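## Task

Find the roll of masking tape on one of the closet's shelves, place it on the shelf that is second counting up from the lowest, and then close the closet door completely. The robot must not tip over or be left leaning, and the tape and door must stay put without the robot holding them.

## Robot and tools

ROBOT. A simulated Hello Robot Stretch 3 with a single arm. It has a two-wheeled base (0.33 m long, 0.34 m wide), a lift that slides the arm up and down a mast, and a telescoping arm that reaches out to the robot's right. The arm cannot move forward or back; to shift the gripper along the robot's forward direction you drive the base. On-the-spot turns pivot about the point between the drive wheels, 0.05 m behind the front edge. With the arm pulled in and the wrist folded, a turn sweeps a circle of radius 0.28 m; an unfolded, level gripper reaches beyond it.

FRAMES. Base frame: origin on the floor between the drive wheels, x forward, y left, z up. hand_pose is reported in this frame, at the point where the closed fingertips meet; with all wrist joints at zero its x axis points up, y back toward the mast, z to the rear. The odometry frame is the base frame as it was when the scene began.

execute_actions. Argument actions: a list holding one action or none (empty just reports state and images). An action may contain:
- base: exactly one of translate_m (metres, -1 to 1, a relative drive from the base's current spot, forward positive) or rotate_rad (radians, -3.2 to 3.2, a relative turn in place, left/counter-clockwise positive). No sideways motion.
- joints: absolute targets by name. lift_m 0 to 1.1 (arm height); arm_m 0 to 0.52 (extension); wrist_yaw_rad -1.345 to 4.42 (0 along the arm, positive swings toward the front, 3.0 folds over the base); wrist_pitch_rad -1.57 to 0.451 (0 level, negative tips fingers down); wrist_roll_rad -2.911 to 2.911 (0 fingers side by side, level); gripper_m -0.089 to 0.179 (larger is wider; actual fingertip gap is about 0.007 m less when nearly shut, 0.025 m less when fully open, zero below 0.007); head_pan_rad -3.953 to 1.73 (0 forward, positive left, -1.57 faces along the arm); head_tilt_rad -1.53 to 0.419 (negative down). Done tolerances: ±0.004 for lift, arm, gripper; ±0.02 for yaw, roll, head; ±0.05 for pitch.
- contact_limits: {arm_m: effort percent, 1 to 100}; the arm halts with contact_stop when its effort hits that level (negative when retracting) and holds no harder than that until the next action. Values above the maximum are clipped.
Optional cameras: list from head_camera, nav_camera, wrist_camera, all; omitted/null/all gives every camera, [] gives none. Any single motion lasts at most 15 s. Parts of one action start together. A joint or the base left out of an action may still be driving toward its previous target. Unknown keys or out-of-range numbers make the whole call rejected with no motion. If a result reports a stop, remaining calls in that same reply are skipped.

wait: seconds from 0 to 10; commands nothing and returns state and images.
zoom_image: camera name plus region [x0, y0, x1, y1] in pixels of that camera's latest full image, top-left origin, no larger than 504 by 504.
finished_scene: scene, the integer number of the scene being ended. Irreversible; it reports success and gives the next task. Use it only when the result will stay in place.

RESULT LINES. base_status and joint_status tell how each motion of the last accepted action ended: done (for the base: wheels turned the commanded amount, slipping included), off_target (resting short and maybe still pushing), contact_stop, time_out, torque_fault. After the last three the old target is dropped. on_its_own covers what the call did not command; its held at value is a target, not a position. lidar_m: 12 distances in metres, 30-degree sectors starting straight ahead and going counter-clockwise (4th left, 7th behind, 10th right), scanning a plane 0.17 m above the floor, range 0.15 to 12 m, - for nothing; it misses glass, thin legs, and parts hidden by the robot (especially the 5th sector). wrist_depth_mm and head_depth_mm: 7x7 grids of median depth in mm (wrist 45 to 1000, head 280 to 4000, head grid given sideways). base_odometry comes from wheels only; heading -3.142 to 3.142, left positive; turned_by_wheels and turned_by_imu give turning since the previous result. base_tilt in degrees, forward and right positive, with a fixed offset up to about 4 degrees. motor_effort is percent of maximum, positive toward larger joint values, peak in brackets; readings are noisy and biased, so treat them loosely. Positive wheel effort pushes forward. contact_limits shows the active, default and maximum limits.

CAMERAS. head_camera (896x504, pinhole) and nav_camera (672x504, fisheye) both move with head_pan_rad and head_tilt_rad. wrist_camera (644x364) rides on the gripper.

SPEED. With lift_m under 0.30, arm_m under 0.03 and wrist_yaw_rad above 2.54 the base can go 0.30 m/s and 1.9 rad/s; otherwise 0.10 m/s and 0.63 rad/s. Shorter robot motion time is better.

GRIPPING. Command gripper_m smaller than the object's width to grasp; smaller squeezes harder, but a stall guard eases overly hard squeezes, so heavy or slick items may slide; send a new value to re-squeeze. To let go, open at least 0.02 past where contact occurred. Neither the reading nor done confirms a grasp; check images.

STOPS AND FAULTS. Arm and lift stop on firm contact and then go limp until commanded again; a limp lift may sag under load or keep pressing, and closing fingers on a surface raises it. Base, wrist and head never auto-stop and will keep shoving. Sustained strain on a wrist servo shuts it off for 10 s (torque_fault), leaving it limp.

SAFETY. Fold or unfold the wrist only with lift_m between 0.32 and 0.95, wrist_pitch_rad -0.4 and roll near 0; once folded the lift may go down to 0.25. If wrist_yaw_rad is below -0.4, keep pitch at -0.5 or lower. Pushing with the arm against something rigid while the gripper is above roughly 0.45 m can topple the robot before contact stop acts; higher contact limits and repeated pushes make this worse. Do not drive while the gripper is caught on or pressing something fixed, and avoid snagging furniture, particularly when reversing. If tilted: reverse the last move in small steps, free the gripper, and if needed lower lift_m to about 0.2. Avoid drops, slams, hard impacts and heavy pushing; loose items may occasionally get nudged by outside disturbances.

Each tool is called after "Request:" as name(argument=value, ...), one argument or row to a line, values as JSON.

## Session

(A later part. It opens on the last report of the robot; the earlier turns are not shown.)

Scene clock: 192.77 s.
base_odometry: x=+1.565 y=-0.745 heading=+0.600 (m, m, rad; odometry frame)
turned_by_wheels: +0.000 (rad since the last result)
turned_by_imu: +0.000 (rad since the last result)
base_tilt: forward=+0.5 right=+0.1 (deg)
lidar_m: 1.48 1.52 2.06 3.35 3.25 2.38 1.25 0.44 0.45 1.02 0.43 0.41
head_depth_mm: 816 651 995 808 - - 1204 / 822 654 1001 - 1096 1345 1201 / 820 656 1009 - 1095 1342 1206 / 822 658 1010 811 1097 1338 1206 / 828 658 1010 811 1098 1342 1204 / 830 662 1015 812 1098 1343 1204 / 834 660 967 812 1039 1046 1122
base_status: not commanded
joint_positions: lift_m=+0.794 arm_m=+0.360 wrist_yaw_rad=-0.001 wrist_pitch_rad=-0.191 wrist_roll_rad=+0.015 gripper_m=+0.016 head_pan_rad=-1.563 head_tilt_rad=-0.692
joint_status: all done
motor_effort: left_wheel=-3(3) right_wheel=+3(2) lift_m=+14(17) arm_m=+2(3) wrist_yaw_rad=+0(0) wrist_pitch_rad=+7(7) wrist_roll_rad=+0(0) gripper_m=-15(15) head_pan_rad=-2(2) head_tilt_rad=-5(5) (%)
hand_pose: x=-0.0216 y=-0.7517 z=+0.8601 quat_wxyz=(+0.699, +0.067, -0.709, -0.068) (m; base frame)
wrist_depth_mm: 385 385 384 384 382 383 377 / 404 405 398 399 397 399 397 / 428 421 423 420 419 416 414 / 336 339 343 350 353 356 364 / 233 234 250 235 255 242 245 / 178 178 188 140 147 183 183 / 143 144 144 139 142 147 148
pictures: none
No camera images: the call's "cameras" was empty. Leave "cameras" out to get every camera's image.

Request:
execute_actions(
  actions=[
    {"joints":{"lift_m":0.791,"gripper_m":0.1}},
  ],
  cameras=[],
)

Request:
execute_actions(
  actions=[
    {"joints":{"arm_m":0.005,"lift_m":0.80}},
  ],
  cameras=["wrist_camera"],
)

Request:
execute_actions(
  actions=[
    {"base":{"rotate_rad":-0.42},"joints":{"wrist_yaw_rad":1.3,"gripper_m":0,"wrist_pitch_rad":0,"lift_m":0.953}},
  ],
  cameras=[],
)

Request:
execute_actions(
  actions=[
    {"base":{"translate_m":-0.368}},
  ],
  cameras=[],
)

Request:
execute_actions(
  actions=[
    {"base":{"rotate_rad":0.42}},
  ],
  cameras=[],
)

Request:
execute_actions(
  actions=[
    {"joints":{"wrist_yaw_rad":0}},
  ],
  cameras=["wrist_camera","head_camera"],
)

Scene clock: 206.70 s.
base_odometry: x=+1.565 y=-0.745 heading=+0.600 (m, m, rad; odometry frame)
turned_by_wheels: +0.000 (rad since the last result)
turned_by_imu: +0.001 (rad since the last result)
base_tilt: forward=+0.2 right=+0.0 (deg)
lidar_m: 1.47 1.53 2.06 3.35 3.24 2.38 1.25 0.44 0.46 1.02 0.44 0.41
head_depth_mm: 818 651 998 808 - - 1207 / 819 654 1001 - 1084 1342 1200 / 823 656 1008 - 1094 1338 1205 / 824 659 1010 811 1096 1340 1205 / 827 660 1012 811 1104 1343 1204 / 831 661 1012 813 1099 1345 1202 / 834 660 969 813 1036 1046 1124
base_status: not commanded
joint_positions: lift_m=+0.792 arm_m=+0.360 wrist_yaw_rad=-0.001 wrist_pitch_rad=-0.191 wrist_roll_rad=+0.015 gripper_m=+0.100 head_pan_rad=-1.563 head_tilt_rad=-0.692
joint_status: all done
motor_effort: left_wheel=-3(3) right_wheel=+3(2) lift_m=+14(12) arm_m=+2(3) wrist_yaw_rad=-1(0) wrist_pitch_rad=+7(7) wrist_roll_rad=+0(0) gripper_m=+0(86) head_pan_rad=-2(2) head_tilt_rad=-6(5) (%)
hand_pose: x=-0.0216 y=-0.7517 z=+0.8580 quat_wxyz=(+0.699, +0.067, -0.709, -0.068) (m; base frame)
wrist_depth_mm: 390 382 386 379 381 380 379 / 406 401 398 397 397 398 391 / 424 424 416 416 416 415 418 / 333 338 336 339 348 348 357 / 228 230 247 234 236 238 240 / 174 178 176 143 170 184 180 / 141 141 141 141 143 138 145
pictures: none
No camera images: the call's "cameras" was empty. Leave "cameras" out to get every camera's image.

Scene clock: 210.53 s.
base_odometry: x=+1.565 y=-0.745 heading=+0.600 (m, m, rad; odometry frame)
turned_by_wheels: +0.000 (rad since the last result)
turned_by_imu: +0.000 (rad since the last result)
base_tilt: forward=+0.5 right=+0.2 (deg)
lidar_m: 1.47 1.53 2.06 3.35 3.24 2.37 1.25 0.44 0.45 1.02 0.43 0.41
head_depth_mm: 817 651 998 810 1090 1343 1254 / 820 654 1000 808 1124 1339 - / 821 656 1003 804 1093 968 - / 824 659 1008 809 1126 1346 1194 / 827 662 1010 814 1094 1339 1205 / 830 660 1014 812 1098 1348 1206 / 832 661 966 814 1038 1045 1120
base_status: not commanded
joint_positions: lift_m=+0.799 arm_m=+0.005 wrist_yaw_rad=-0.001 wrist_pitch_rad=-0.191 wrist_roll_rad=+0.015 gripper_m=+0.100 head_pan_rad=-1.563 head_tilt_rad=-0.692
joint_status: all done
motor_effort: left_wheel=-3(3) right_wheel=+3(3) lift_m=+41(42) arm_m=-3(1) wrist_yaw_rad=+0(0) wrist_pitch_rad=+7(7) wrist_roll_rad=+0(0) gripper_m=+1(1) head_pan_rad=-2(2) head_tilt_rad=-6(6) (%)
hand_pose: x=-0.0216 y=-0.3973 z=+0.8657 quat_wxyz=(+0.699, +0.067, -0.709, -0.068) (m; base frame)
wrist_depth_mm: 519 698 712 703 707 701 704 / 522 729 743 729 732 751 731 / 509 670 688 713 710 736 743 / 443 446 409 408 421 422 427 / 526 752 866 839 846 844 856 / 529 729 819 833 845 856 830 / 523 635 647 652 671 638 679
pictures: wrist_camera
Images, in order (width x height): wrist_camera 644x364.

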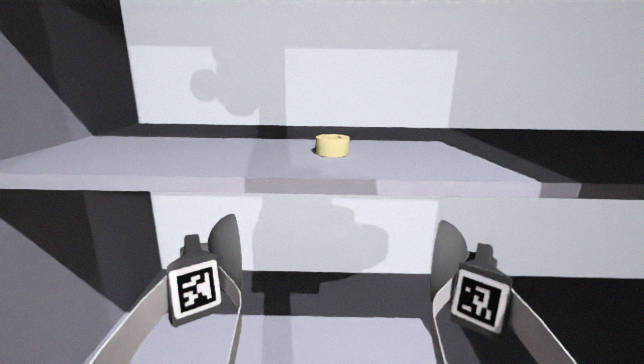

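Scene clock: 212.77 s.
base_odometry: x=+1.565 y=-0.745 heading=+0.180 (m, m, rad; odometry frame)
turned_by_wheels: -0.420 (rad since the last result)
turned_by_imu: -0.417 (rad since the last result)
base_tilt: forward=+0.3 right=+0.3 (deg)
lidar_m: 0.42 1.48 1.57 2.30 3.77 2.97 2.32 0.88 0.44 1.04 1.02 0.41
head_depth_mm: 989 1171 1005 1328 - - 936 / 951 1119 1008 1280 1162 - - / 920 1068 1014 1238 1128 - - / 892 1021 1011 844 1096 1441 1147 / 859 661 1013 811 1130 - - / 831 662 999 782 - - 1161 / 813 604 966 753 1167 - 1184
base_status: done
joint_positions: lift_m=+0.952 arm_m=+0.005 wrist_yaw_rad=+1.298 wrist_pitch_rad=-0.025 wrist_roll_rad=+0.015 gripper_m=+0.000 head_pan_rad=-1.563 head_tilt_rad=-0.692
joint_status: all done
motor_effort: left_wheel=+4(10) right_wheel=-3(7) lift_m=+41(43) arm_m=-2(2) wrist_yaw_rad=+0(1) wrist_pitch_rad=+8(10) wrist_roll_rad=+0(0) gripper_m=-3(85) head_pan_rad=-2(2) head_tilt_rad=-5(5) (%)
hand_pose: x=+0.2247 y=-0.2192 z=+1.0606 quat_wxyz=(+0.565, +0.437, -0.562, +0.417) (m; base frame)
wrist_depth_mm: - 404 312 504 622 755 648 / - 427 318 509 646 772 654 / - 454 324 516 639 733 632 / - - 333 535 686 798 653 / - - 338 543 718 819 675 / - - 338 - 656 640 646 / - - 346 568 707 484 481
pictures: none
No camera images: the call's "cameras" was empty. Leave "cameras" out to get every camera's image.

Scene clock: 217.40 s.
base_odometry: x=+1.203 y=-0.811 heading=+0.180 (m, m, rad; odometry frame)
turned_by_wheels: +0.000 (rad since the last result)
turned_by_imu: -0.001 (rad since the last result)
base_tilt: forward=+0.2 right=+0.2 (deg)
lidar_m: 0.77 1.81 1.93 2.82 3.62 2.55 1.99 1.26 0.60 0.46 0.46 0.83
head_depth_mm: 441 498 573 676 - - 1178 / 423 475 542 632 718 - - / 406 454 514 596 681 - - / 390 434 489 562 658 760 1091 / 375 416 466 531 611 - - / 362 399 446 504 - - 1162 / 350 384 427 485 1097 - 1181
base_status: done
joint_positions: lift_m=+0.952 arm_m=+0.005 wrist_yaw_rad=+1.298 wrist_pitch_rad=-0.025 wrist_roll_rad=+0.015 gripper_m=+0.000 head_pan_rad=-1.563 head_tilt_rad=-0.692
joint_status: not commanded
motor_effort: left_wheel=+4(4) right_wheel=-3(8) lift_m=+41(42) arm_m=-2(2) wrist_yaw_rad=+2(1) wrist_pitch_rad=+8(9) wrist_roll_rad=+0(0) gripper_m=-2(2) head_pan_rad=-2(3) head_tilt_rad=-6(6) (%)
hand_pose: x=+0.2247 y=-0.2192 z=+1.0606 quat_wxyz=(+0.565, +0.437, -0.562, +0.417) (m; base frame)
wrist_depth_mm: - - 668 879 978 870 766 / - - 675 924 - 910 786 / - - 693 955 - 929 774 / - - 700 969 - 935 755 / - - 737 958 989 901 790 / - - 739 - 727 641 643 / - - 797 - - 977 513
pictures: none
No camera images: the call's "cameras" was empty. Leave "cameras" out to get every camera's image.

Scene clock: 219.17 s.
base_odometry: x=+1.203 y=-0.811 heading=+0.600 (m, m, rad; odometry frame)
turned_by_wheels: +0.420 (rad since the last result)
turned_by_imu: +0.418 (rad since the last result)
base_tilt: forward=+0.4 right=+0.2 (deg)
lidar_m: 1.80 1.87 2.53 3.14 2.78 2.03 1.95 0.66 0.48 0.46 1.05 0.77
head_depth_mm: 355 395 446 510 - - 936 / 357 397 447 513 573 - - / 358 398 461 515 589 - - / 925 1078 963 1243 1129 1411 1137 / 946 1101 1013 1328 1203 - - / 951 1102 1016 1335 - - 1160 / 955 1108 1018 1329 1162 - 1185
base_status: done
joint_positions: lift_m=+0.952 arm_m=+0.005 wrist_yaw_rad=+1.298 wrist_pitch_rad=-0.025 wrist_roll_rad=+0.015 gripper_m=+0.000 head_pan_rad=-1.563 head_tilt_rad=-0.692
joint_status: not commanded
motor_effort: left_wheel=-4(11) right_wheel=+3(8) lift_m=+42(42) arm_m=-2(2) wrist_yaw_rad=+1(1) wrist_pitch_rad=+8(9) wrist_roll_rad=+0(0) gripper_m=-2(3) head_pan_rad=-2(2) head_tilt_rad=-5(6) (%)
hand_pose: x=+0.2248 y=-0.2191 z=+1.0606 quat_wxyz=(+0.565, +0.438, -0.562, +0.417) (m; base frame)
wrist_depth_mm: - - - - 597 752 827 / - - - - 612 788 853 / - - - - 636 771 877 / - - - - 635 825 890 / - - - - 671 827 890 / - - - - 816 860 658 / - - - - 704 890 935
pictures: none
No camera images: the call's "cameras" was empty. Leave "cameras" out to get every camera's image.

Scene clock: 220.80 s.
base_odometry: x=+1.203 y=-0.811 heading=+0.600 (m, m, rad; odometry frame)
turned_by_wheels: +0.000 (rad since the last result)
turned_by_imu: +0.000 (rad since the last result)
base_tilt: forward=+0.4 right=+0.1 (deg)
lidar_m: 1.81 1.87 2.53 3.14 2.79 2.03 1.95 0.66 0.48 0.46 1.05 0.77
head_depth_mm: 356 395 446 511 - - - / 357 397 447 498 - - - / 358 398 452 - - - - / 925 1078 966 1237 1179 1340 1154 / 947 1096 1013 1330 1202 1408 1206 / 950 1103 1013 1336 1203 1408 1210 / 953 1109 1012 1326 1201 1405 1209
base_status: not commanded
joint_positions: lift_m=+0.952 arm_m=+0.005 wrist_yaw_rad=+0.003 wrist_pitch_rad=-0.025 wrist_roll_rad=+0.015 gripper_m=+0.000 head_pan_rad=-1.563 head_tilt_rad=-0.692
joint_status: all done
motor_effort: left_wheel=-4(4) right_wheel=+3(3) lift_m=+42(42) arm_m=-2(2) wrist_yaw_rad=-2(3) wrist_pitch_rad=+8(9) wrist_roll_rad=+0(0) gripper_m=-2(3) head_pan_rad=-2(3) head_tilt_rad=-5(5) (%)
hand_pose: x=-0.0208 y=-0.4058 z=+1.0606 quat_wxyz=(+0.702, +0.010, -0.712, -0.008) (m; base frame)
wrist_depth_mm: 849 908 894 202 202 201 201 / 897 926 892 206 205 206 205 / 871 920 907 213 210 210 210 / 922 962 952 217 216 214 215 / 861 919 925 231 221 220 219 / 601 617 622 - 225 225 226 / 939 - - 235 232 232 229
pictures: head_camera (sideways: a quarter turn clockwise sets it upright), wrist_camera
Images, in order (width x height): head_camera 896x504, wrist_camera 644x364.

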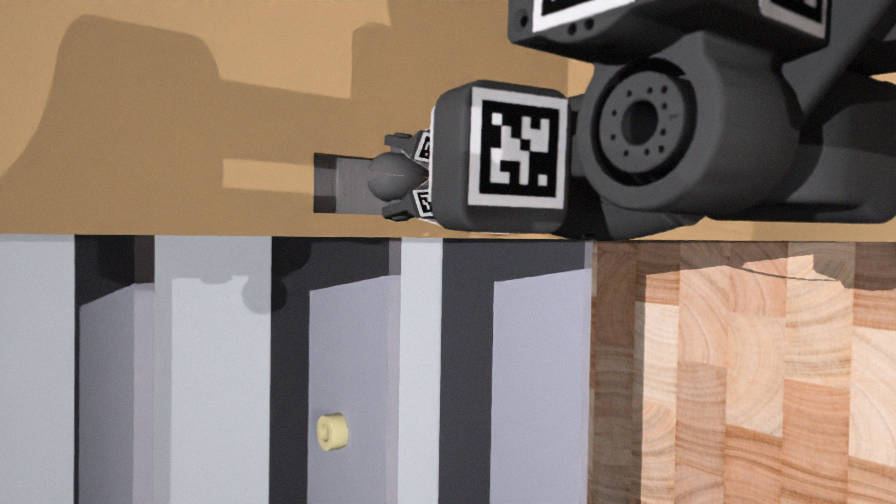

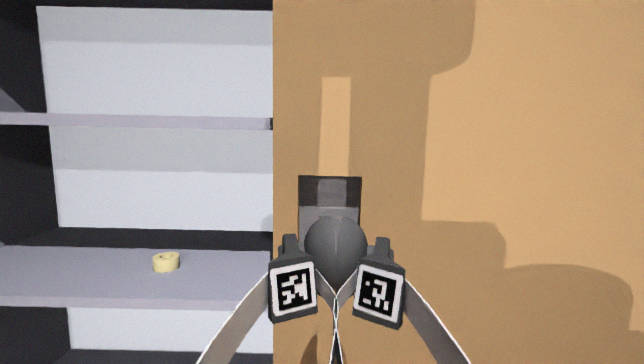

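Request:
execute_actions(
  actions=[
    {"base":{"translate_m":0.004},"joints":{"arm_m":0.052},"contact_limits":{"arm_m":10}},
  ],
  cameras=["wrist_camera"],
)

Request:
execute_actions(
  actions=[
    {"base":{"translate_m":0.3},"joints":{"arm_m":0.052}},
  ],
  cameras=["wrist_camera"],
)

Scene clock: 227.27 s.
base_odometry: x=+1.206 y=-0.809 heading=+0.600 (m, m, rad; odometry frame)
turned_by_wheels: +0.000 (rad since the last result)
turned_by_imu: +0.000 (rad since the last result)
base_tilt: forward=+0.3 right=+0.1 (deg)
lidar_m: 1.81 1.87 2.52 3.13 2.79 2.04 1.95 0.66 0.48 0.46 1.05 0.77
head_depth_mm: 357 396 446 - - - 961 / 357 397 448 - - - 917 / 359 399 442 - - - 921 / 928 1077 966 1333 1202 1374 1158 / 947 1099 1013 1330 1201 1413 1203 / 950 1106 1012 1331 1202 1408 1207 / 952 1109 1015 1329 1203 1409 1207
base_status: done
joint_positions: lift_m=+0.952 arm_m=+0.052 wrist_yaw_rad=+0.002 wrist_pitch_rad=-0.025 wrist_roll_rad=+0.015 gripper_m=+0.000 head_pan_rad=-1.563 head_tilt_rad=-0.692
joint_status: all done
motor_effort: left_wheel=-4(5) right_wheel=+3(9) lift_m=+42(41) arm_m=+2(2) wrist_yaw_rad=-1(2) wrist_pitch_rad=+8(9) wrist_roll_rad=+0(0) gripper_m=-3(2) head_pan_rad=-2(2) head_tilt_rad=-5(5) (%)
contact_limits: arm_m 10 (drawing in: default 16, maximum 26; extending or still: default 22, maximum 35)
hand_pose: x=-0.0210 y=-0.4523 z=+1.0606 quat_wxyz=(+0.702, +0.010, -0.712, -0.008) (m; base frame)
wrist_depth_mm: 843 850 839 159 158 158 158 / 856 875 866 163 162 162 161 / 866 864 885 167 166 166 165 / 894 894 900 170 170 169 169 / 842 905 925 185 174 173 173 / 603 611 612 - 179 178 176 / 889 967 955 186 183 182 181
pictures: wrist_camera
Images, in order (width x height): wrist_camera 644x364.

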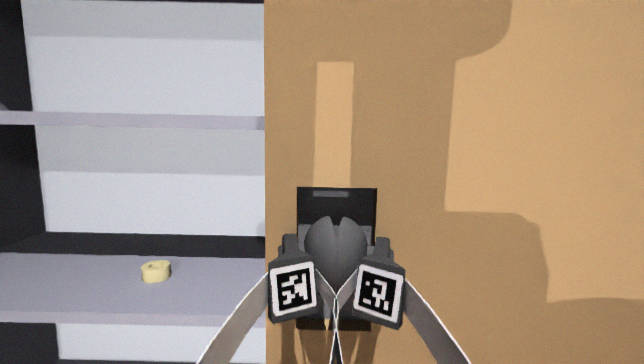

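Scene clock: 231.93 s.
base_odometry: x=+1.454 y=-0.640 heading=+0.600 (m, m, rad; odometry frame)
turned_by_wheels: +0.000 (rad since the last result)
turned_by_imu: -0.112 (rad since the last result)
base_tilt: forward=+0.2 right=+0.1 (deg)
lidar_m: 1.52 1.54 1.92 3.58 3.22 2.42 2.24 0.74 0.49 0.46 0.58 0.55
head_depth_mm: 363 406 459 - - - 1029 / 361 402 454 - - - 958 / 363 405 443 - - - 938 / 943 1088 1015 1329 1161 1372 1179 / 938 1082 1015 1332 1161 1410 1206 / 938 1073 1014 1330 1168 1409 1205 / 933 1061 1017 1292 1164 1380 1209
base_status: done
joint_positions: lift_m=+0.952 arm_m=+0.051 wrist_yaw_rad=-0.013 wrist_pitch_rad=-0.027 wrist_roll_rad=+0.015 gripper_m=+0.000 head_pan_rad=-1.563 head_tilt_rad=-0.692
joint_status: all done
motor_effort: left_wheel=-1(18) right_wheel=+4(34) lift_m=+41(42) arm_m=+4(4) wrist_yaw_rad=+7(45) wrist_pitch_rad=+9(9) wrist_roll_rad=+0(0) gripper_m=-4(9) head_pan_rad=-2(2) head_tilt_rad=-6(6) (%)
hand_pose: x=-0.0249 y=-0.4519 z=+1.0600 quat_wxyz=(+0.702, +0.005, -0.712, -0.015) (m; base frame)
wrist_depth_mm: 744 796 829 160 164 169 174 / 758 797 843 164 168 173 179 / 735 836 849 168 172 177 183 / 765 845 879 171 177 182 188 / 741 866 896 185 183 187 195 / 593 595 614 - 188 192 199 / 511 903 935 186 191 198 205
pictures: wrist_camera
Images, in order (width x height): wrist_camera 644x364.

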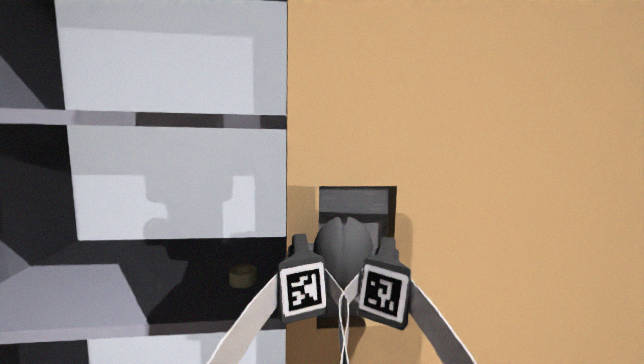

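Request:
execute_actions(
  actions=[
    {"base":{"rotate_rad":0.11}},
  ],
  cameras=["wrist_camera"],
)

Scene clock: 235.63 s.
base_odometry: x=+1.454 y=-0.640 heading=+0.709 (m, m, rad; odometry frame)
turned_by_wheels: +0.110 (rad since the last result)
turned_by_imu: +0.026 (rad since the last result)
base_tilt: forward=+0.3 right=+0.0 (deg)
lidar_m: 1.54 1.55 1.99 3.58 3.19 2.39 2.23 0.72 0.49 0.46 0.58 0.56
head_depth_mm: 362 403 456 - - - 1014 / 360 401 453 - - - 947 / 363 401 441 - - - 930 / 942 1089 1014 1333 1168 1380 1183 / 938 1080 1014 1335 1167 1409 1209 / 940 1081 1017 1328 1169 1408 1204 / 940 1071 1015 1289 1170 1381 1208
base_status: done
joint_positions: lift_m=+0.952 arm_m=+0.051 wrist_yaw_rad=-0.008 wrist_pitch_rad=-0.028 wrist_roll_rad=+0.015 gripper_m=+0.000 head_pan_rad=-1.563 head_tilt_rad=-0.692
joint_status: not commanded
motor_effort: left_wheel=-4(14) right_wheel=+6(10) lift_m=+41(41) arm_m=+5(5) wrist_yaw_rad=+4(14) wrist_pitch_rad=+9(9) wrist_roll_rad=+0(0) gripper_m=-4(5) head_pan_rad=-2(2) head_tilt_rad=-5(5) (%)
hand_pose: x=-0.0235 y=-0.4519 z=+1.0599 quat_wxyz=(+0.702, +0.007, -0.712, -0.013) (m; base frame)
wrist_depth_mm: 721 798 823 159 162 166 170 / 711 815 836 162 166 169 174 / 698 842 855 166 171 175 178 / 737 864 886 171 176 179 184 / 734 850 880 185 180 183 189 / 596 606 612 - 184 189 194 / 658 932 948 185 188 194 200
pictures: wrist_camera
Images, in order (width x height): wrist_camera 644x364.

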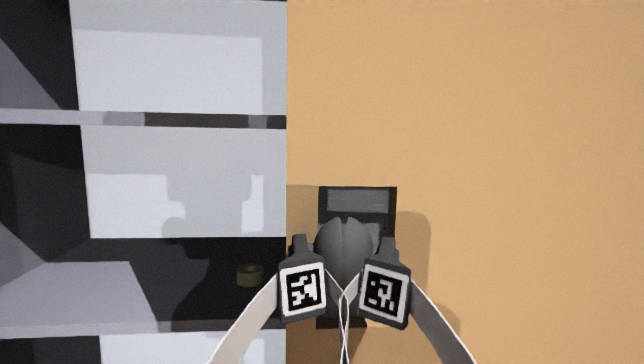

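Request:
execute_actions(
  actions=[
    {"joints":{"arm_m":0.005}},
  ],
  cameras=[],
)

Request:
execute_actions(
  actions=[
    {"base":{"rotate_rad":0.078}},
  ],
  cameras=[],
)

Request:
execute_actions(
  actions=[
    {"base":{"translate_m":-0.95},"joints":{"lift_m":0.2,"head_tilt_rad":-1.1}},
  ],
  cameras=["wrist_camera","head_camera"],
)

Scene clock: 244.43 s.
base_odometry: x=+1.454 y=-0.640 heading=+0.710 (m, m, rad; odometry frame)
turned_by_wheels: +0.000 (rad since the last result)
turned_by_imu: +0.001 (rad since the last result)
base_tilt: forward=+0.3 right=+0.0 (deg)
lidar_m: 1.54 1.56 1.98 3.57 3.20 2.38 2.22 0.71 0.48 0.45 0.58 0.56
head_depth_mm: 358 399 452 519 - - - / 356 396 448 496 - - - / 360 401 444 - - - - / 938 1091 1011 1332 1164 1392 1192 / 934 1083 1010 1333 1165 1407 1204 / 929 1077 1014 1335 1163 1408 1207 / 931 1071 1014 1327 1165 1377 1206
base_status: not commanded
joint_positions: lift_m=+0.952 arm_m=+0.005 wrist_yaw_rad=-0.002 wrist_pitch_rad=-0.026 wrist_roll_rad=+0.015 gripper_m=+0.000 head_pan_rad=-1.563 head_tilt_rad=-0.692
joint_status: all done
motor_effort: left_wheel=+1(3) right_wheel=+0(6) lift_m=+41(41) arm_m=-2(6) wrist_yaw_rad=+1(7) wrist_pitch_rad=+9(9) wrist_roll_rad=+0(0) gripper_m=-3(5) head_pan_rad=-3(2) head_tilt_rad=-5(5) (%)
hand_pose: x=-0.0220 y=-0.4058 z=+1.0604 quat_wxyz=(+0.702, +0.008, -0.712, -0.010) (m; base frame)
wrist_depth_mm: 709 864 871 200 203 207 210 / 707 865 878 204 208 211 216 / 693 877 893 209 212 217 221 / 705 895 940 224 216 224 228 / 700 892 922 229 223 228 234 / 598 612 623 - 228 233 241 / 696 988 980 231 236 242 248
pictures: none
No camera images: the call's "cameras" was empty. Leave "cameras" out to get every camera's image.

Scene clock: 245.33 s.
base_odometry: x=+1.454 y=-0.640 heading=+0.787 (m, m, rad; odometry frame)
turned_by_wheels: +0.078 (rad since the last result)
turned_by_imu: +0.078 (rad since the last result)
base_tilt: forward=+0.3 right=+0.0 (deg)
lidar_m: 1.54 1.58 2.13 3.18 3.19 2.32 2.22 0.66 0.47 0.45 0.56 0.58
head_depth_mm: 352 391 440 505 - - - / 357 392 453 492 - - - / 936 1067 960 - - - - / 936 1090 1009 1332 1162 1408 1202 / 940 1090 1008 1328 1164 1405 1206 / 938 1097 1013 1331 1208 1416 1203 / 944 1100 1012 1240 1167 1306 1044
base_status: done
joint_positions: lift_m=+0.952 arm_m=+0.005 wrist_yaw_rad=-0.002 wrist_pitch_rad=-0.026 wrist_roll_rad=+0.015 gripper_m=+0.000 head_pan_rad=-1.563 head_tilt_rad=-0.692
joint_status: not commanded
motor_effort: left_wheel=-4(9) right_wheel=+3(7) lift_m=+41(41) arm_m=-2(2) wrist_yaw_rad=+0(0) wrist_pitch_rad=+9(9) wrist_roll_rad=+0(0) gripper_m=-3(2) head_pan_rad=-2(2) head_tilt_rad=-5(6) (%)
hand_pose: x=-0.0219 y=-0.4058 z=+1.0604 quat_wxyz=(+0.702, +0.009, -0.712, -0.010) (m; base frame)
wrist_depth_mm: 605 850 853 875 197 197 197 / 607 906 898 884 201 201 201 / 590 822 895 898 207 206 207 / 614 898 952 912 213 210 211 / 624 828 914 958 224 216 216 / 582 612 612 - 224 222 222 / 618 913 - - 227 226 227
pictures: none
No camera images: the call's "cameras" was empty. Leave "cameras" out to get every camera's image.

Scene clock: 256.00 s.
base_odometry: x=+0.783 y=-1.313 heading=+0.787 (m, m, rad; odometry frame)
turned_by_wheels: +0.000 (rad since the last result)
turned_by_imu: -0.002 (rad since the last result)
base_tilt: forward=+0.3 right=+0.0 (deg)
lidar_m: 2.49 2.56 3.42 3.12 1.86 1.33 1.28 0.66 0.54 0.47 0.49 0.66
head_depth_mm: 479 573 716 951 1275 1191 1105 / 479 573 717 953 1276 1209 - / 480 576 718 958 1275 1222 - / 434 520 650 868 1266 1206 1097 / 435 522 652 871 1272 1201 1099 / 436 521 654 874 1271 1208 1101 / 436 524 655 876 1277 1212 1106
base_status: done
joint_positions: lift_m=+0.201 arm_m=+0.005 wrist_yaw_rad=-0.002 wrist_pitch_rad=-0.025 wrist_roll_rad=+0.015 gripper_m=+0.000 head_pan_rad=-1.563 head_tilt_rad=-1.086
joint_status: all done
motor_effort: left_wheel=-3(11) right_wheel=+3(3) lift_m=+14(38) arm_m=-2(2) wrist_yaw_rad=+1(0) wrist_pitch_rad=+9(9) wrist_roll_rad=+0(0) gripper_m=-1(2) head_pan_rad=-2(2) head_tilt_rad=-9(40) (%)
hand_pose: x=-0.0219 y=-0.4058 z=+0.3090 quat_wxyz=(+0.702, +0.008, -0.712, -0.010) (m; base frame)
wrist_depth_mm: 219 219 218 263 264 266 265 / 223 223 223 268 270 271 271 / 228 229 229 274 277 279 277 / 234 234 232 282 283 282 283 / 240 239 239 287 289 291 288 / 245 245 245 - 297 297 299 / 251 252 251 302 306 305 304
pictures: head_camera (sideways: a quarter turn clockwise sets it upright), wrist_camera
Images, in order (width x height): head_camera 896x504, wrist_camera 644x364.

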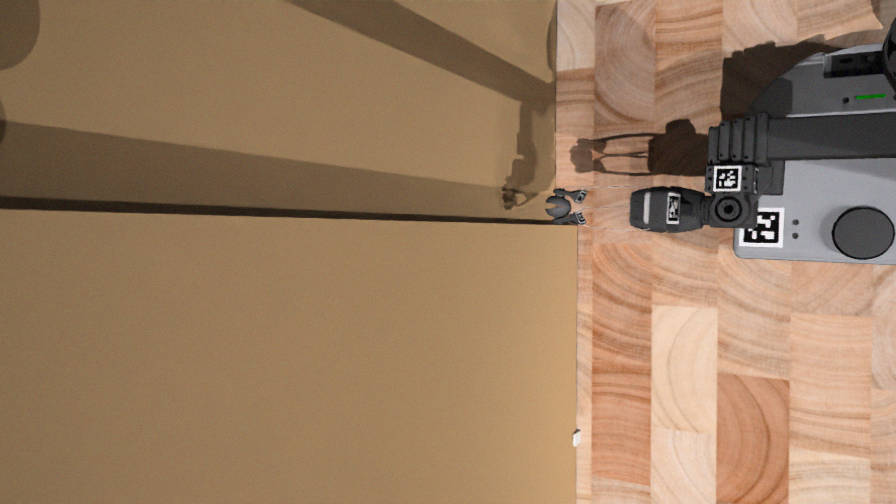

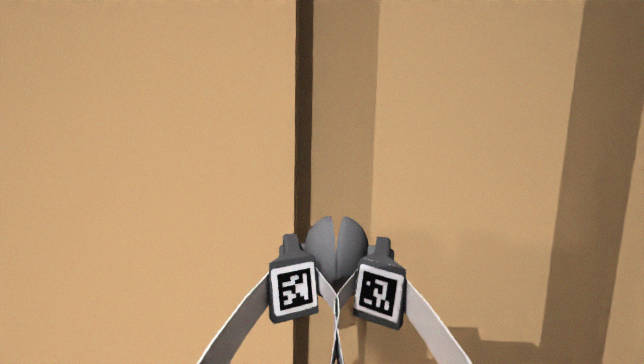

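Request:
execute_actions(
  actions=[
    {"base":{"translate_m":-0.025},"joints":{"arm_m":0.04}},
  ],
  cameras=[],
)

Request:
execute_actions(
  actions=[
    {"joints":{"arm_m":0.088}},
  ],
  cameras=[],
)

Request:
execute_actions(
  actions=[
    {"base":{"translate_m":0.3},"joints":{"head_pan_rad":-0.6,"head_tilt_rad":-0.6}},
  ],
  cameras=["wrist_camera","head_camera"],
)

Scene clock: 267.03 s.
base_odometry: x=+0.766 y=-1.331 heading=+0.787 (m, m, rad; odometry frame)
turned_by_wheels: +0.000 (rad since the last result)
turned_by_imu: +0.000 (rad since the last result)
base_tilt: forward=+0.3 right=+0.1 (deg)
lidar_m: 1.61 2.59 3.45 3.12 1.83 1.31 1.25 0.65 0.55 0.48 0.49 0.66
head_depth_mm: 480 573 714 951 1271 1188 1103 / 480 575 717 956 1278 1208 - / 481 576 720 957 1285 - - / 458 545 676 918 1265 1203 1103 / 436 524 654 872 1272 1200 1100 / 437 524 657 876 1268 1206 1105 / 439 527 657 882 1274 1208 1107
base_status: done
joint_positions: lift_m=+0.201 arm_m=+0.040 wrist_yaw_rad=-0.002 wrist_pitch_rad=-0.025 wrist_roll_rad=+0.015 gripper_m=+0.000 head_pan_rad=-1.563 head_tilt_rad=-1.086
joint_status: all done
motor_effort: left_wheel=-3(10) right_wheel=+3(5) lift_m=+13(13) arm_m=+3(2) wrist_yaw_rad=+1(1) wrist_pitch_rad=+8(8) wrist_roll_rad=+0(0) gripper_m=-3(2) head_pan_rad=-2(3) head_tilt_rad=-9(9) (%)
hand_pose: x=-0.0219 y=-0.4403 z=+0.3090 quat_wxyz=(+0.702, +0.008, -0.712, -0.010) (m; base frame)
wrist_depth_mm: 187 188 189 231 232 233 233 / 192 191 192 237 239 238 240 / 196 196 197 242 246 244 243 / 201 200 203 249 248 249 248 / 207 206 208 253 255 256 256 / 210 210 212 - 260 262 263 / 215 217 218 269 268 267 270
pictures: none
No camera images: the call's "cameras" was empty. Leave "cameras" out to get every camera's image.

Scene clock: 268.50 s.
base_odometry: x=+0.766 y=-1.331 heading=+0.787 (m, m, rad; odometry frame)
turned_by_wheels: +0.000 (rad since the last result)
turned_by_imu: +0.000 (rad since the last result)
base_tilt: forward=+0.4 right=+0.1 (deg)
lidar_m: 1.61 2.59 3.44 3.13 1.83 1.30 1.25 0.65 0.55 0.48 0.49 0.66
head_depth_mm: 480 573 715 953 1274 1188 1105 / 480 575 719 955 1270 1199 - / 480 576 718 956 1276 - - / 458 546 678 917 1265 1202 1100 / 437 524 656 877 1270 1201 1105 / 438 525 658 877 1272 1209 1100 / 439 527 661 883 1276 1213 1108
base_status: not commanded
joint_positions: lift_m=+0.201 arm_m=+0.088 wrist_yaw_rad=-0.002 wrist_pitch_rad=-0.025 wrist_roll_rad=+0.015 gripper_m=+0.000 head_pan_rad=-1.563 head_tilt_rad=-1.086
joint_status: all done
motor_effort: left_wheel=-3(3) right_wheel=+3(3) lift_m=+13(14) arm_m=+2(0) wrist_yaw_rad=+1(0) wrist_pitch_rad=+8(8) wrist_roll_rad=+0(0) gripper_m=-3(2) head_pan_rad=-2(3) head_tilt_rad=-9(8) (%)
hand_pose: x=-0.0219 y=-0.4883 z=+0.3090 quat_wxyz=(+0.702, +0.008, -0.712, -0.010) (m; base frame)
wrist_depth_mm: 144 143 162 187 186 186 187 / 147 147 166 190 191 190 192 / 150 151 166 195 195 196 196 / 154 155 169 201 200 201 200 / 157 158 171 203 205 204 205 / 162 162 163 - 210 209 211 / 166 166 168 214 215 216 215
pictures: none
No camera images: the call's "cameras" was empty. Leave "cameras" out to get every camera's image.

Scene clock: 272.70 s.
base_odometry: x=+0.978 y=-1.118 heading=+0.787 (m, m, rad; odometry frame)
turned_by_wheels: +0.000 (rad since the last result)
turned_by_imu: +0.001 (rad since the last result)
base_tilt: forward=+0.5 right=+0.3 (deg)
lidar_m: 2.21 2.27 3.05 3.12 2.24 1.62 1.55 0.75 0.54 0.47 0.48 0.65
head_depth_mm: 481 512 550 592 643 702 773 / 533 572 619 673 740 820 921 / 598 648 710 783 873 986 1136 / 681 751 831 933 1063 1244 1261 / 793 905 1126 1241 1441 1450 1258 / 934 1039 1198 1491 1788 1494 1261 / 1865 2052 2236 2320 1851 1495 1257
base_status: done
joint_positions: lift_m=+0.201 arm_m=+0.088 wrist_yaw_rad=-0.065 wrist_pitch_rad=-0.025 wrist_roll_rad=+0.015 gripper_m=+0.000 head_pan_rad=-0.607 head_tilt_rad=-0.606
joint_status: all done
on_its_own: wrist_yaw_rad is held at -0.042, not at your +0.000, by its stall guard, which is still easing
motor_effort: left_wheel=-10(20) right_wheel=+13(37) lift_m=+13(14) arm_m=+2(2) wrist_yaw_rad=+14(43) wrist_pitch_rad=+8(8) wrist_roll_rad=+0(0) gripper_m=-4(10) head_pan_rad=+3(29) head_tilt_rad=+4(39) (%)
hand_pose: x=-0.0381 y=-0.4877 z=+0.3090 quat_wxyz=(+0.701, -0.014, -0.712, -0.032) (m; base frame)
wrist_depth_mm: 131 133 135 178 183 186 189 / 134 136 138 182 186 189 194 / 137 139 142 186 190 195 198 / 140 142 145 191 195 200 203 / 143 145 148 194 200 205 208 / 146 148 152 - 207 210 214 / 150 153 155 206 211 216 220
pictures: head_camera (sideways: a quarter turn clockwise sets it upright), wrist_camera
Images, in order (width x height): head_camera 896x504, wrist_camera 644x364.

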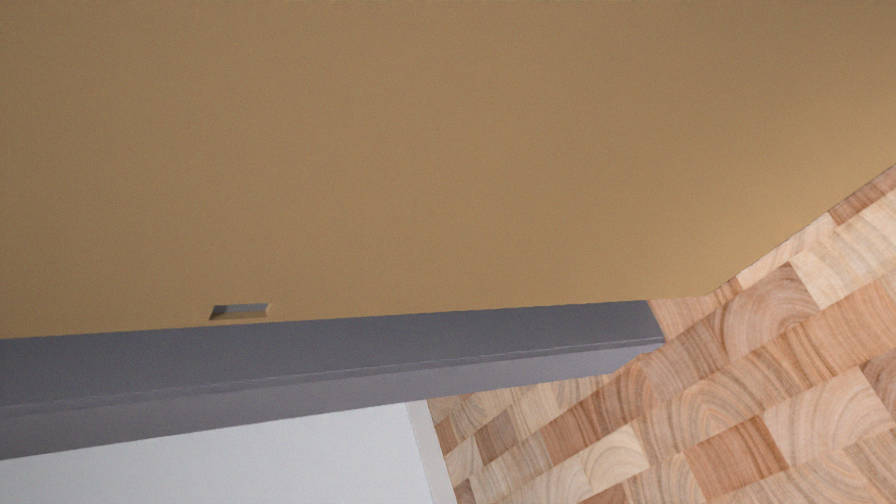

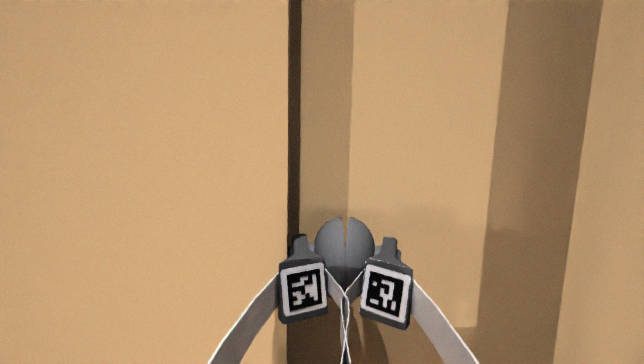

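Request:
execute_actions(
  actions=[
    {"base":{"translate_m":0.09},"joints":{"arm_m":0.082,"wrist_yaw_rad":0,"head_pan_rad":-1.57,"head_tilt_rad":-1.1}},
  ],
  cameras=["nav_camera","head_camera"],
)

Scene clock: 277.40 s.
base_odometry: x=+1.041 y=-1.055 heading=+0.786 (m, m, rad; odometry frame)
turned_by_wheels: +0.000 (rad since the last result)
turned_by_imu: +0.001 (rad since the last result)
base_tilt: forward=+0.3 right=+0.3 (deg)
lidar_m: 2.12 2.18 2.92 3.12 2.36 1.71 1.64 0.74 0.54 0.47 0.48 0.64
head_depth_mm: 468 560 698 929 1270 1191 1104 / 469 560 700 932 1275 1197 - / 458 562 700 936 1279 - - / 425 509 636 849 1266 1202 1097 / 426 510 638 852 1272 1200 1102 / 427 512 641 856 1272 1206 1104 / 428 513 642 861 1278 1213 1107
base_status: done
joint_positions: lift_m=+0.201 arm_m=+0.082 wrist_yaw_rad=-0.007 wrist_pitch_rad=-0.024 wrist_roll_rad=+0.015 gripper_m=+0.000 head_pan_rad=-1.563 head_tilt_rad=-1.086
joint_status: all done
motor_effort: left_wheel=-6(15) right_wheel=+6(35) lift_m=+13(14) arm_m=-2(3) wrist_yaw_rad=+4(38) wrist_pitch_rad=+8(8) wrist_roll_rad=+0(0) gripper_m=-3(8) head_pan_rad=-3(30) head_tilt_rad=-9(43) (%)
hand_pose: x=-0.0233 y=-0.4828 z=+0.3091 quat_wxyz=(+0.702, +0.006, -0.712, -0.012) (m; base frame)
wrist_depth_mm: 137 138 138 181 181 182 182 / 140 140 141 185 184 184 186 / 143 144 144 189 190 190 191 / 147 147 148 194 195 194 195 / 151 151 151 196 199 199 200 / 154 154 154 - 203 204 205 / 158 158 159 208 211 209 210
pictures: head_camera (sideways: a quarter turn clockwise sets it upright), nav_camera (sideways: a quarter turn counterclockwise sets it upright)
Images, in order (width x height): head_camera 896x504, nav_camera 672x504.

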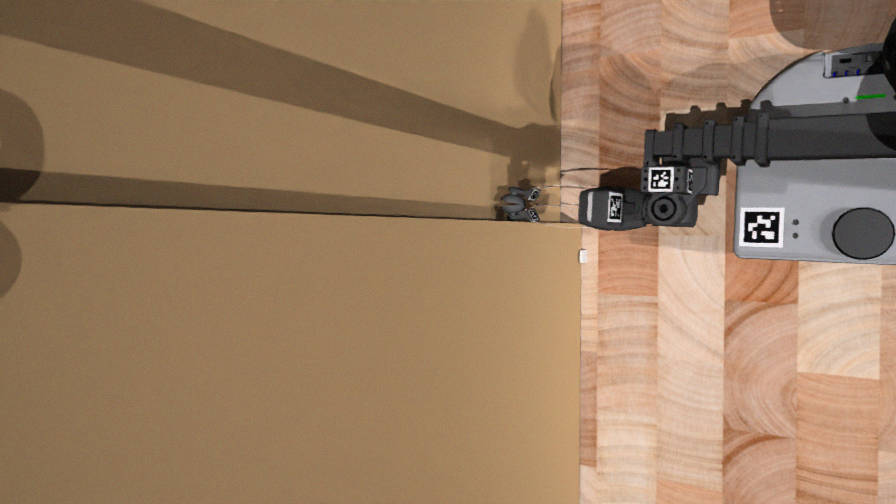

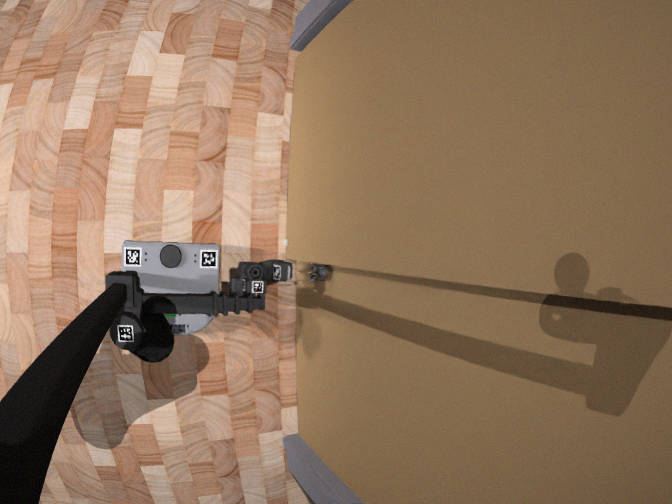

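About 3.5 cm left.

Request:
execute_actions(
  actions=[
    {"base":{"translate_m":0.045},"joints":{"head_pan_rad":-0.5,"head_tilt_rad":-0.6}},
  ],
  cameras=["head_camera"],
)

Scene clock: 281.17 s.
base_odometry: x=+1.073 y=-1.023 heading=+0.786 (m, m, rad; odometry frame)
turned_by_wheels: +0.000 (rad since the last result)
turned_by_imu: +0.000 (rad since the last result)
base_tilt: forward=+0.2 right=+0.1 (deg)
lidar_m: 2.08 2.14 2.87 3.13 2.43 1.76 1.68 0.74 0.53 0.46 0.47 0.64
head_depth_mm: 526 557 594 636 685 741 811 / 595 635 684 741 806 887 983 / 682 738 804 884 981 1101 1207 / 803 879 971 1085 1233 1397 1261 / 938 1054 1206 2220 1778 1495 1253 / 1811 1956 2157 2310 1847 1494 1256 / 1723 1865 2032 2204 1841 1499 1262
base_status: done
joint_positions: lift_m=+0.201 arm_m=+0.082 wrist_yaw_rad=-0.003 wrist_pitch_rad=-0.024 wrist_roll_rad=+0.015 gripper_m=+0.000 head_pan_rad=-0.507 head_tilt_rad=-0.606
joint_status: all done
motor_effort: left_wheel=-4(21) right_wheel=+3(31) lift_m=+13(14) arm_m=-2(2) wrist_yaw_rad=+1(37) wrist_pitch_rad=+8(8) wrist_roll_rad=+0(0) gripper_m=-2(8) head_pan_rad=+3(27) head_tilt_rad=+3(38) (%)
hand_pose: x=-0.0221 y=-0.4828 z=+0.3091 quat_wxyz=(+0.702, +0.008, -0.712, -0.010) (m; base frame)
wrist_depth_mm: 135 135 136 179 180 180 180 / 138 139 138 184 183 184 185 / 141 141 142 188 189 189 188 / 144 144 145 193 191 193 194 / 148 149 148 195 198 198 198 / 151 152 153 - 202 203 203 / 155 156 157 207 208 208 210
pictures: head_camera (sideways: a quarter turn clockwise sets it upright)
Images, in order (width x height): head_camera 896x504.

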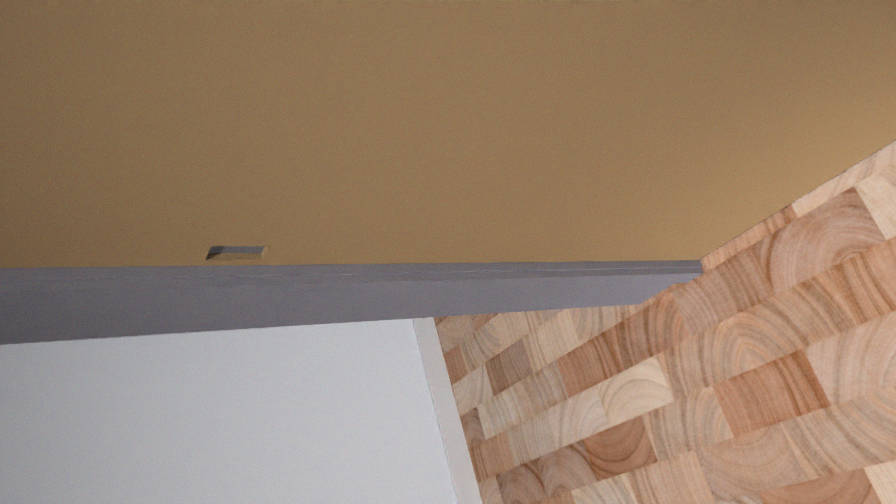

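No residual load; nudge to confirm.

Request:
execute_actions(
  actions=[
    {"base":{"translate_m":0.015}},
  ],
  cameras=["wrist_camera"],
)

Scene clock: 285.07 s.
base_odometry: x=+1.084 y=-1.012 heading=+0.786 (m, m, rad; odometry frame)
turned_by_wheels: -0.001 (rad since the last result)
turned_by_imu: +0.000 (rad since the last result)
base_tilt: forward=+0.5 right=+0.2 (deg)
lidar_m: 2.06 2.12 2.85 3.14 2.46 1.77 1.70 0.74 0.53 0.46 0.47 0.64
head_depth_mm: 525 556 592 634 683 739 808 / 592 633 681 737 803 881 979 / 679 736 801 879 976 1094 1201 / 792 870 961 1078 1226 1384 1254 / 936 1056 2136 2210 1777 1487 1260 / 1799 1944 2136 2291 1847 1493 1262 / 1713 1850 2014 2182 1847 1496 1255
base_status: done
joint_positions: lift_m=+0.201 arm_m=+0.082 wrist_yaw_rad=-0.027 wrist_pitch_rad=-0.024 wrist_roll_rad=+0.015 gripper_m=+0.000 head_pan_rad=-0.507 head_tilt_rad=-0.606
joint_status: not commanded
on_its_own: wrist_yaw_rad is at rest, and its effort (+16) is outside its rest range (-12 to +12)
motor_effort: left_wheel=-11(12) right_wheel=+15(14) lift_m=+13(13) arm_m=-2(2) wrist_yaw_rad=+16(16) wrist_pitch_rad=+8(8) wrist_roll_rad=+0(0) gripper_m=-4(5) head_pan_rad=+3(3) head_tilt_rad=+3(4) (%)
hand_pose: x=-0.0284 y=-0.4827 z=+0.3091 quat_wxyz=(+0.702, -0.001, -0.712, -0.019) (m; base frame)
wrist_depth_mm: 131 132 133 179 181 183 183 / 133 135 136 183 185 187 189 / 137 138 139 186 189 190 193 / 139 141 142 191 193 196 197 / 143 144 146 193 198 201 203 / 147 147 150 - 203 207 207 / 150 151 153 206 209 210 212
pictures: wrist_camera
Images, in order (width x height): wrist_camera 644x364.

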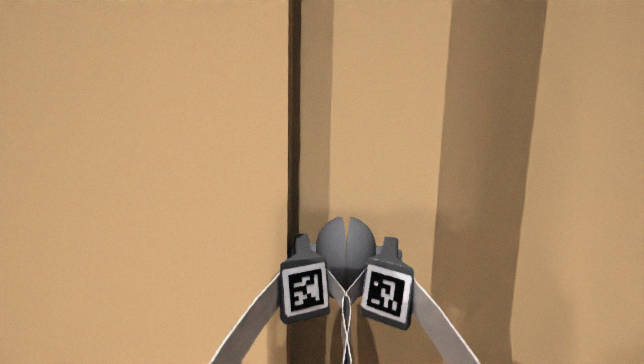

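Request:
execute_actions(
  actions=[
    {"base":{"translate_m":0.015}},
  ],
  cameras=[],
)

Request:
execute_actions(
  actions=[
    {"base":{"translate_m":-0.04},"joints":{"head_pan_rad":-2.6}},
  ],
  cameras=["head_camera"],
)

Scene clock: 288.90 s.
base_odometry: x=+1.094 y=-1.002 heading=+0.785 (m, m, rad; odometry frame)
turned_by_wheels: -0.001 (rad since the last result)
turned_by_imu: +0.000 (rad since the last result)
base_tilt: forward=+0.4 right=+0.1 (deg)
lidar_m: 2.04 2.11 2.82 3.14 2.48 1.79 1.71 0.74 0.53 0.46 0.47 0.63
head_depth_mm: 523 554 591 631 681 739 806 / 592 631 680 736 803 884 978 / 680 735 799 878 973 1094 1206 / 788 860 954 1072 1216 1385 1254 / 936 1054 2161 2215 1790 1493 1256 / 1785 1921 2120 2273 1846 1494 1259 / 1702 1848 2013 2164 1849 1501 1259
base_status: done
joint_positions: lift_m=+0.201 arm_m=+0.082 wrist_yaw_rad=-0.079 wrist_pitch_rad=-0.024 wrist_roll_rad=+0.015 gripper_m=+0.000 head_pan_rad=-0.507 head_tilt_rad=-0.606
joint_status: not commanded
on_its_own: wrist_yaw_rad is held at -0.044, not at your +0.000, by its stall guard, which is still easing
motor_effort: left_wheel=-13(14) right_wheel=+17(16) lift_m=+13(13) arm_m=-2(2) wrist_yaw_rad=+19(20) wrist_pitch_rad=+8(8) wrist_roll_rad=+0(0) gripper_m=-5(5) head_pan_rad=+2(3) head_tilt_rad=+4(3) (%)
hand_pose: x=-0.0415 y=-0.4820 z=+0.3091 quat_wxyz=(+0.701, -0.019, -0.712, -0.036) (m; base frame)
wrist_depth_mm: 127 129 132 180 184 187 192 / 129 132 134 184 188 192 197 / 132 135 138 188 193 198 204 / 135 138 141 192 197 202 207 / 138 141 144 196 201 207 213 / 141 144 148 - 208 213 218 / 145 147 151 207 212 219 226
pictures: none
No camera images: the call's "cameras" was empty. Leave "cameras" out to get every camera's image.

Scene clock: 290.53 s.
base_odometry: x=+1.066 y=-1.030 heading=+0.785 (m, m, rad; odometry frame)
turned_by_wheels: +0.000 (rad since the last result)
turned_by_imu: +0.000 (rad since the last result)
base_tilt: forward=+0.3 right=+0.2 (deg)
lidar_m: 2.09 2.15 2.88 3.57 2.42 1.75 1.67 0.75 0.53 0.46 0.48 0.64
head_depth_mm: 1418 1536 1675 1837 1846 1499 1255 / 1450 1603 1772 1959 1839 1486 1256 / 826 915 1025 1176 1379 1444 1259 / 792 870 964 1082 1235 1388 1257 / 688 746 813 897 1000 1125 1203 / 610 655 706 768 838 927 1039 / 548 582 622 670 726 790 869
base_status: done
joint_positions: lift_m=+0.201 arm_m=+0.082 wrist_yaw_rad=-0.092 wrist_pitch_rad=-0.024 wrist_roll_rad=+0.015 gripper_m=+0.000 head_pan_rad=-2.593 head_tilt_rad=-0.606
joint_status: all done
on_its_own: wrist_yaw_rad is held at -0.094, not at your +0.000, by its stall guard, which is not easing now
motor_effort: left_wheel=-3(17) right_wheel=+3(12) lift_m=+14(14) arm_m=-2(2) wrist_yaw_rad=-2(19) wrist_pitch_rad=+8(8) wrist_roll_rad=+0(0) gripper_m=-2(6) head_pan_rad=-2(28) head_tilt_rad=+4(3) (%)
hand_pose: x=-0.0448 y=-0.4817 z=+0.3091 quat_wxyz=(+0.701, -0.024, -0.712, -0.041) (m; base frame)
wrist_depth_mm: 129 132 177 181 185 191 196 / 132 135 180 185 189 195 200 / 135 137 185 190 194 200 208 / 138 140 189 195 200 206 209 / 141 144 194 198 205 209 218 / 144 147 197 - 212 215 222 / 148 151 201 209 215 222 229
pictures: head_camera (sideways: a quarter turn clockwise sets it upright)
Images, in order (width x height): head_camera 896x504.

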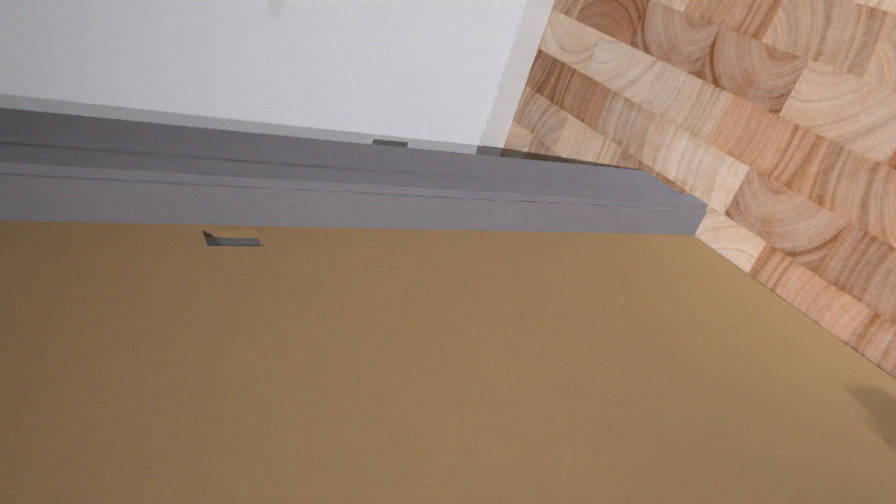

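Request:
finished_scene(
  scene=1,
)

The scene is finished: the task was done.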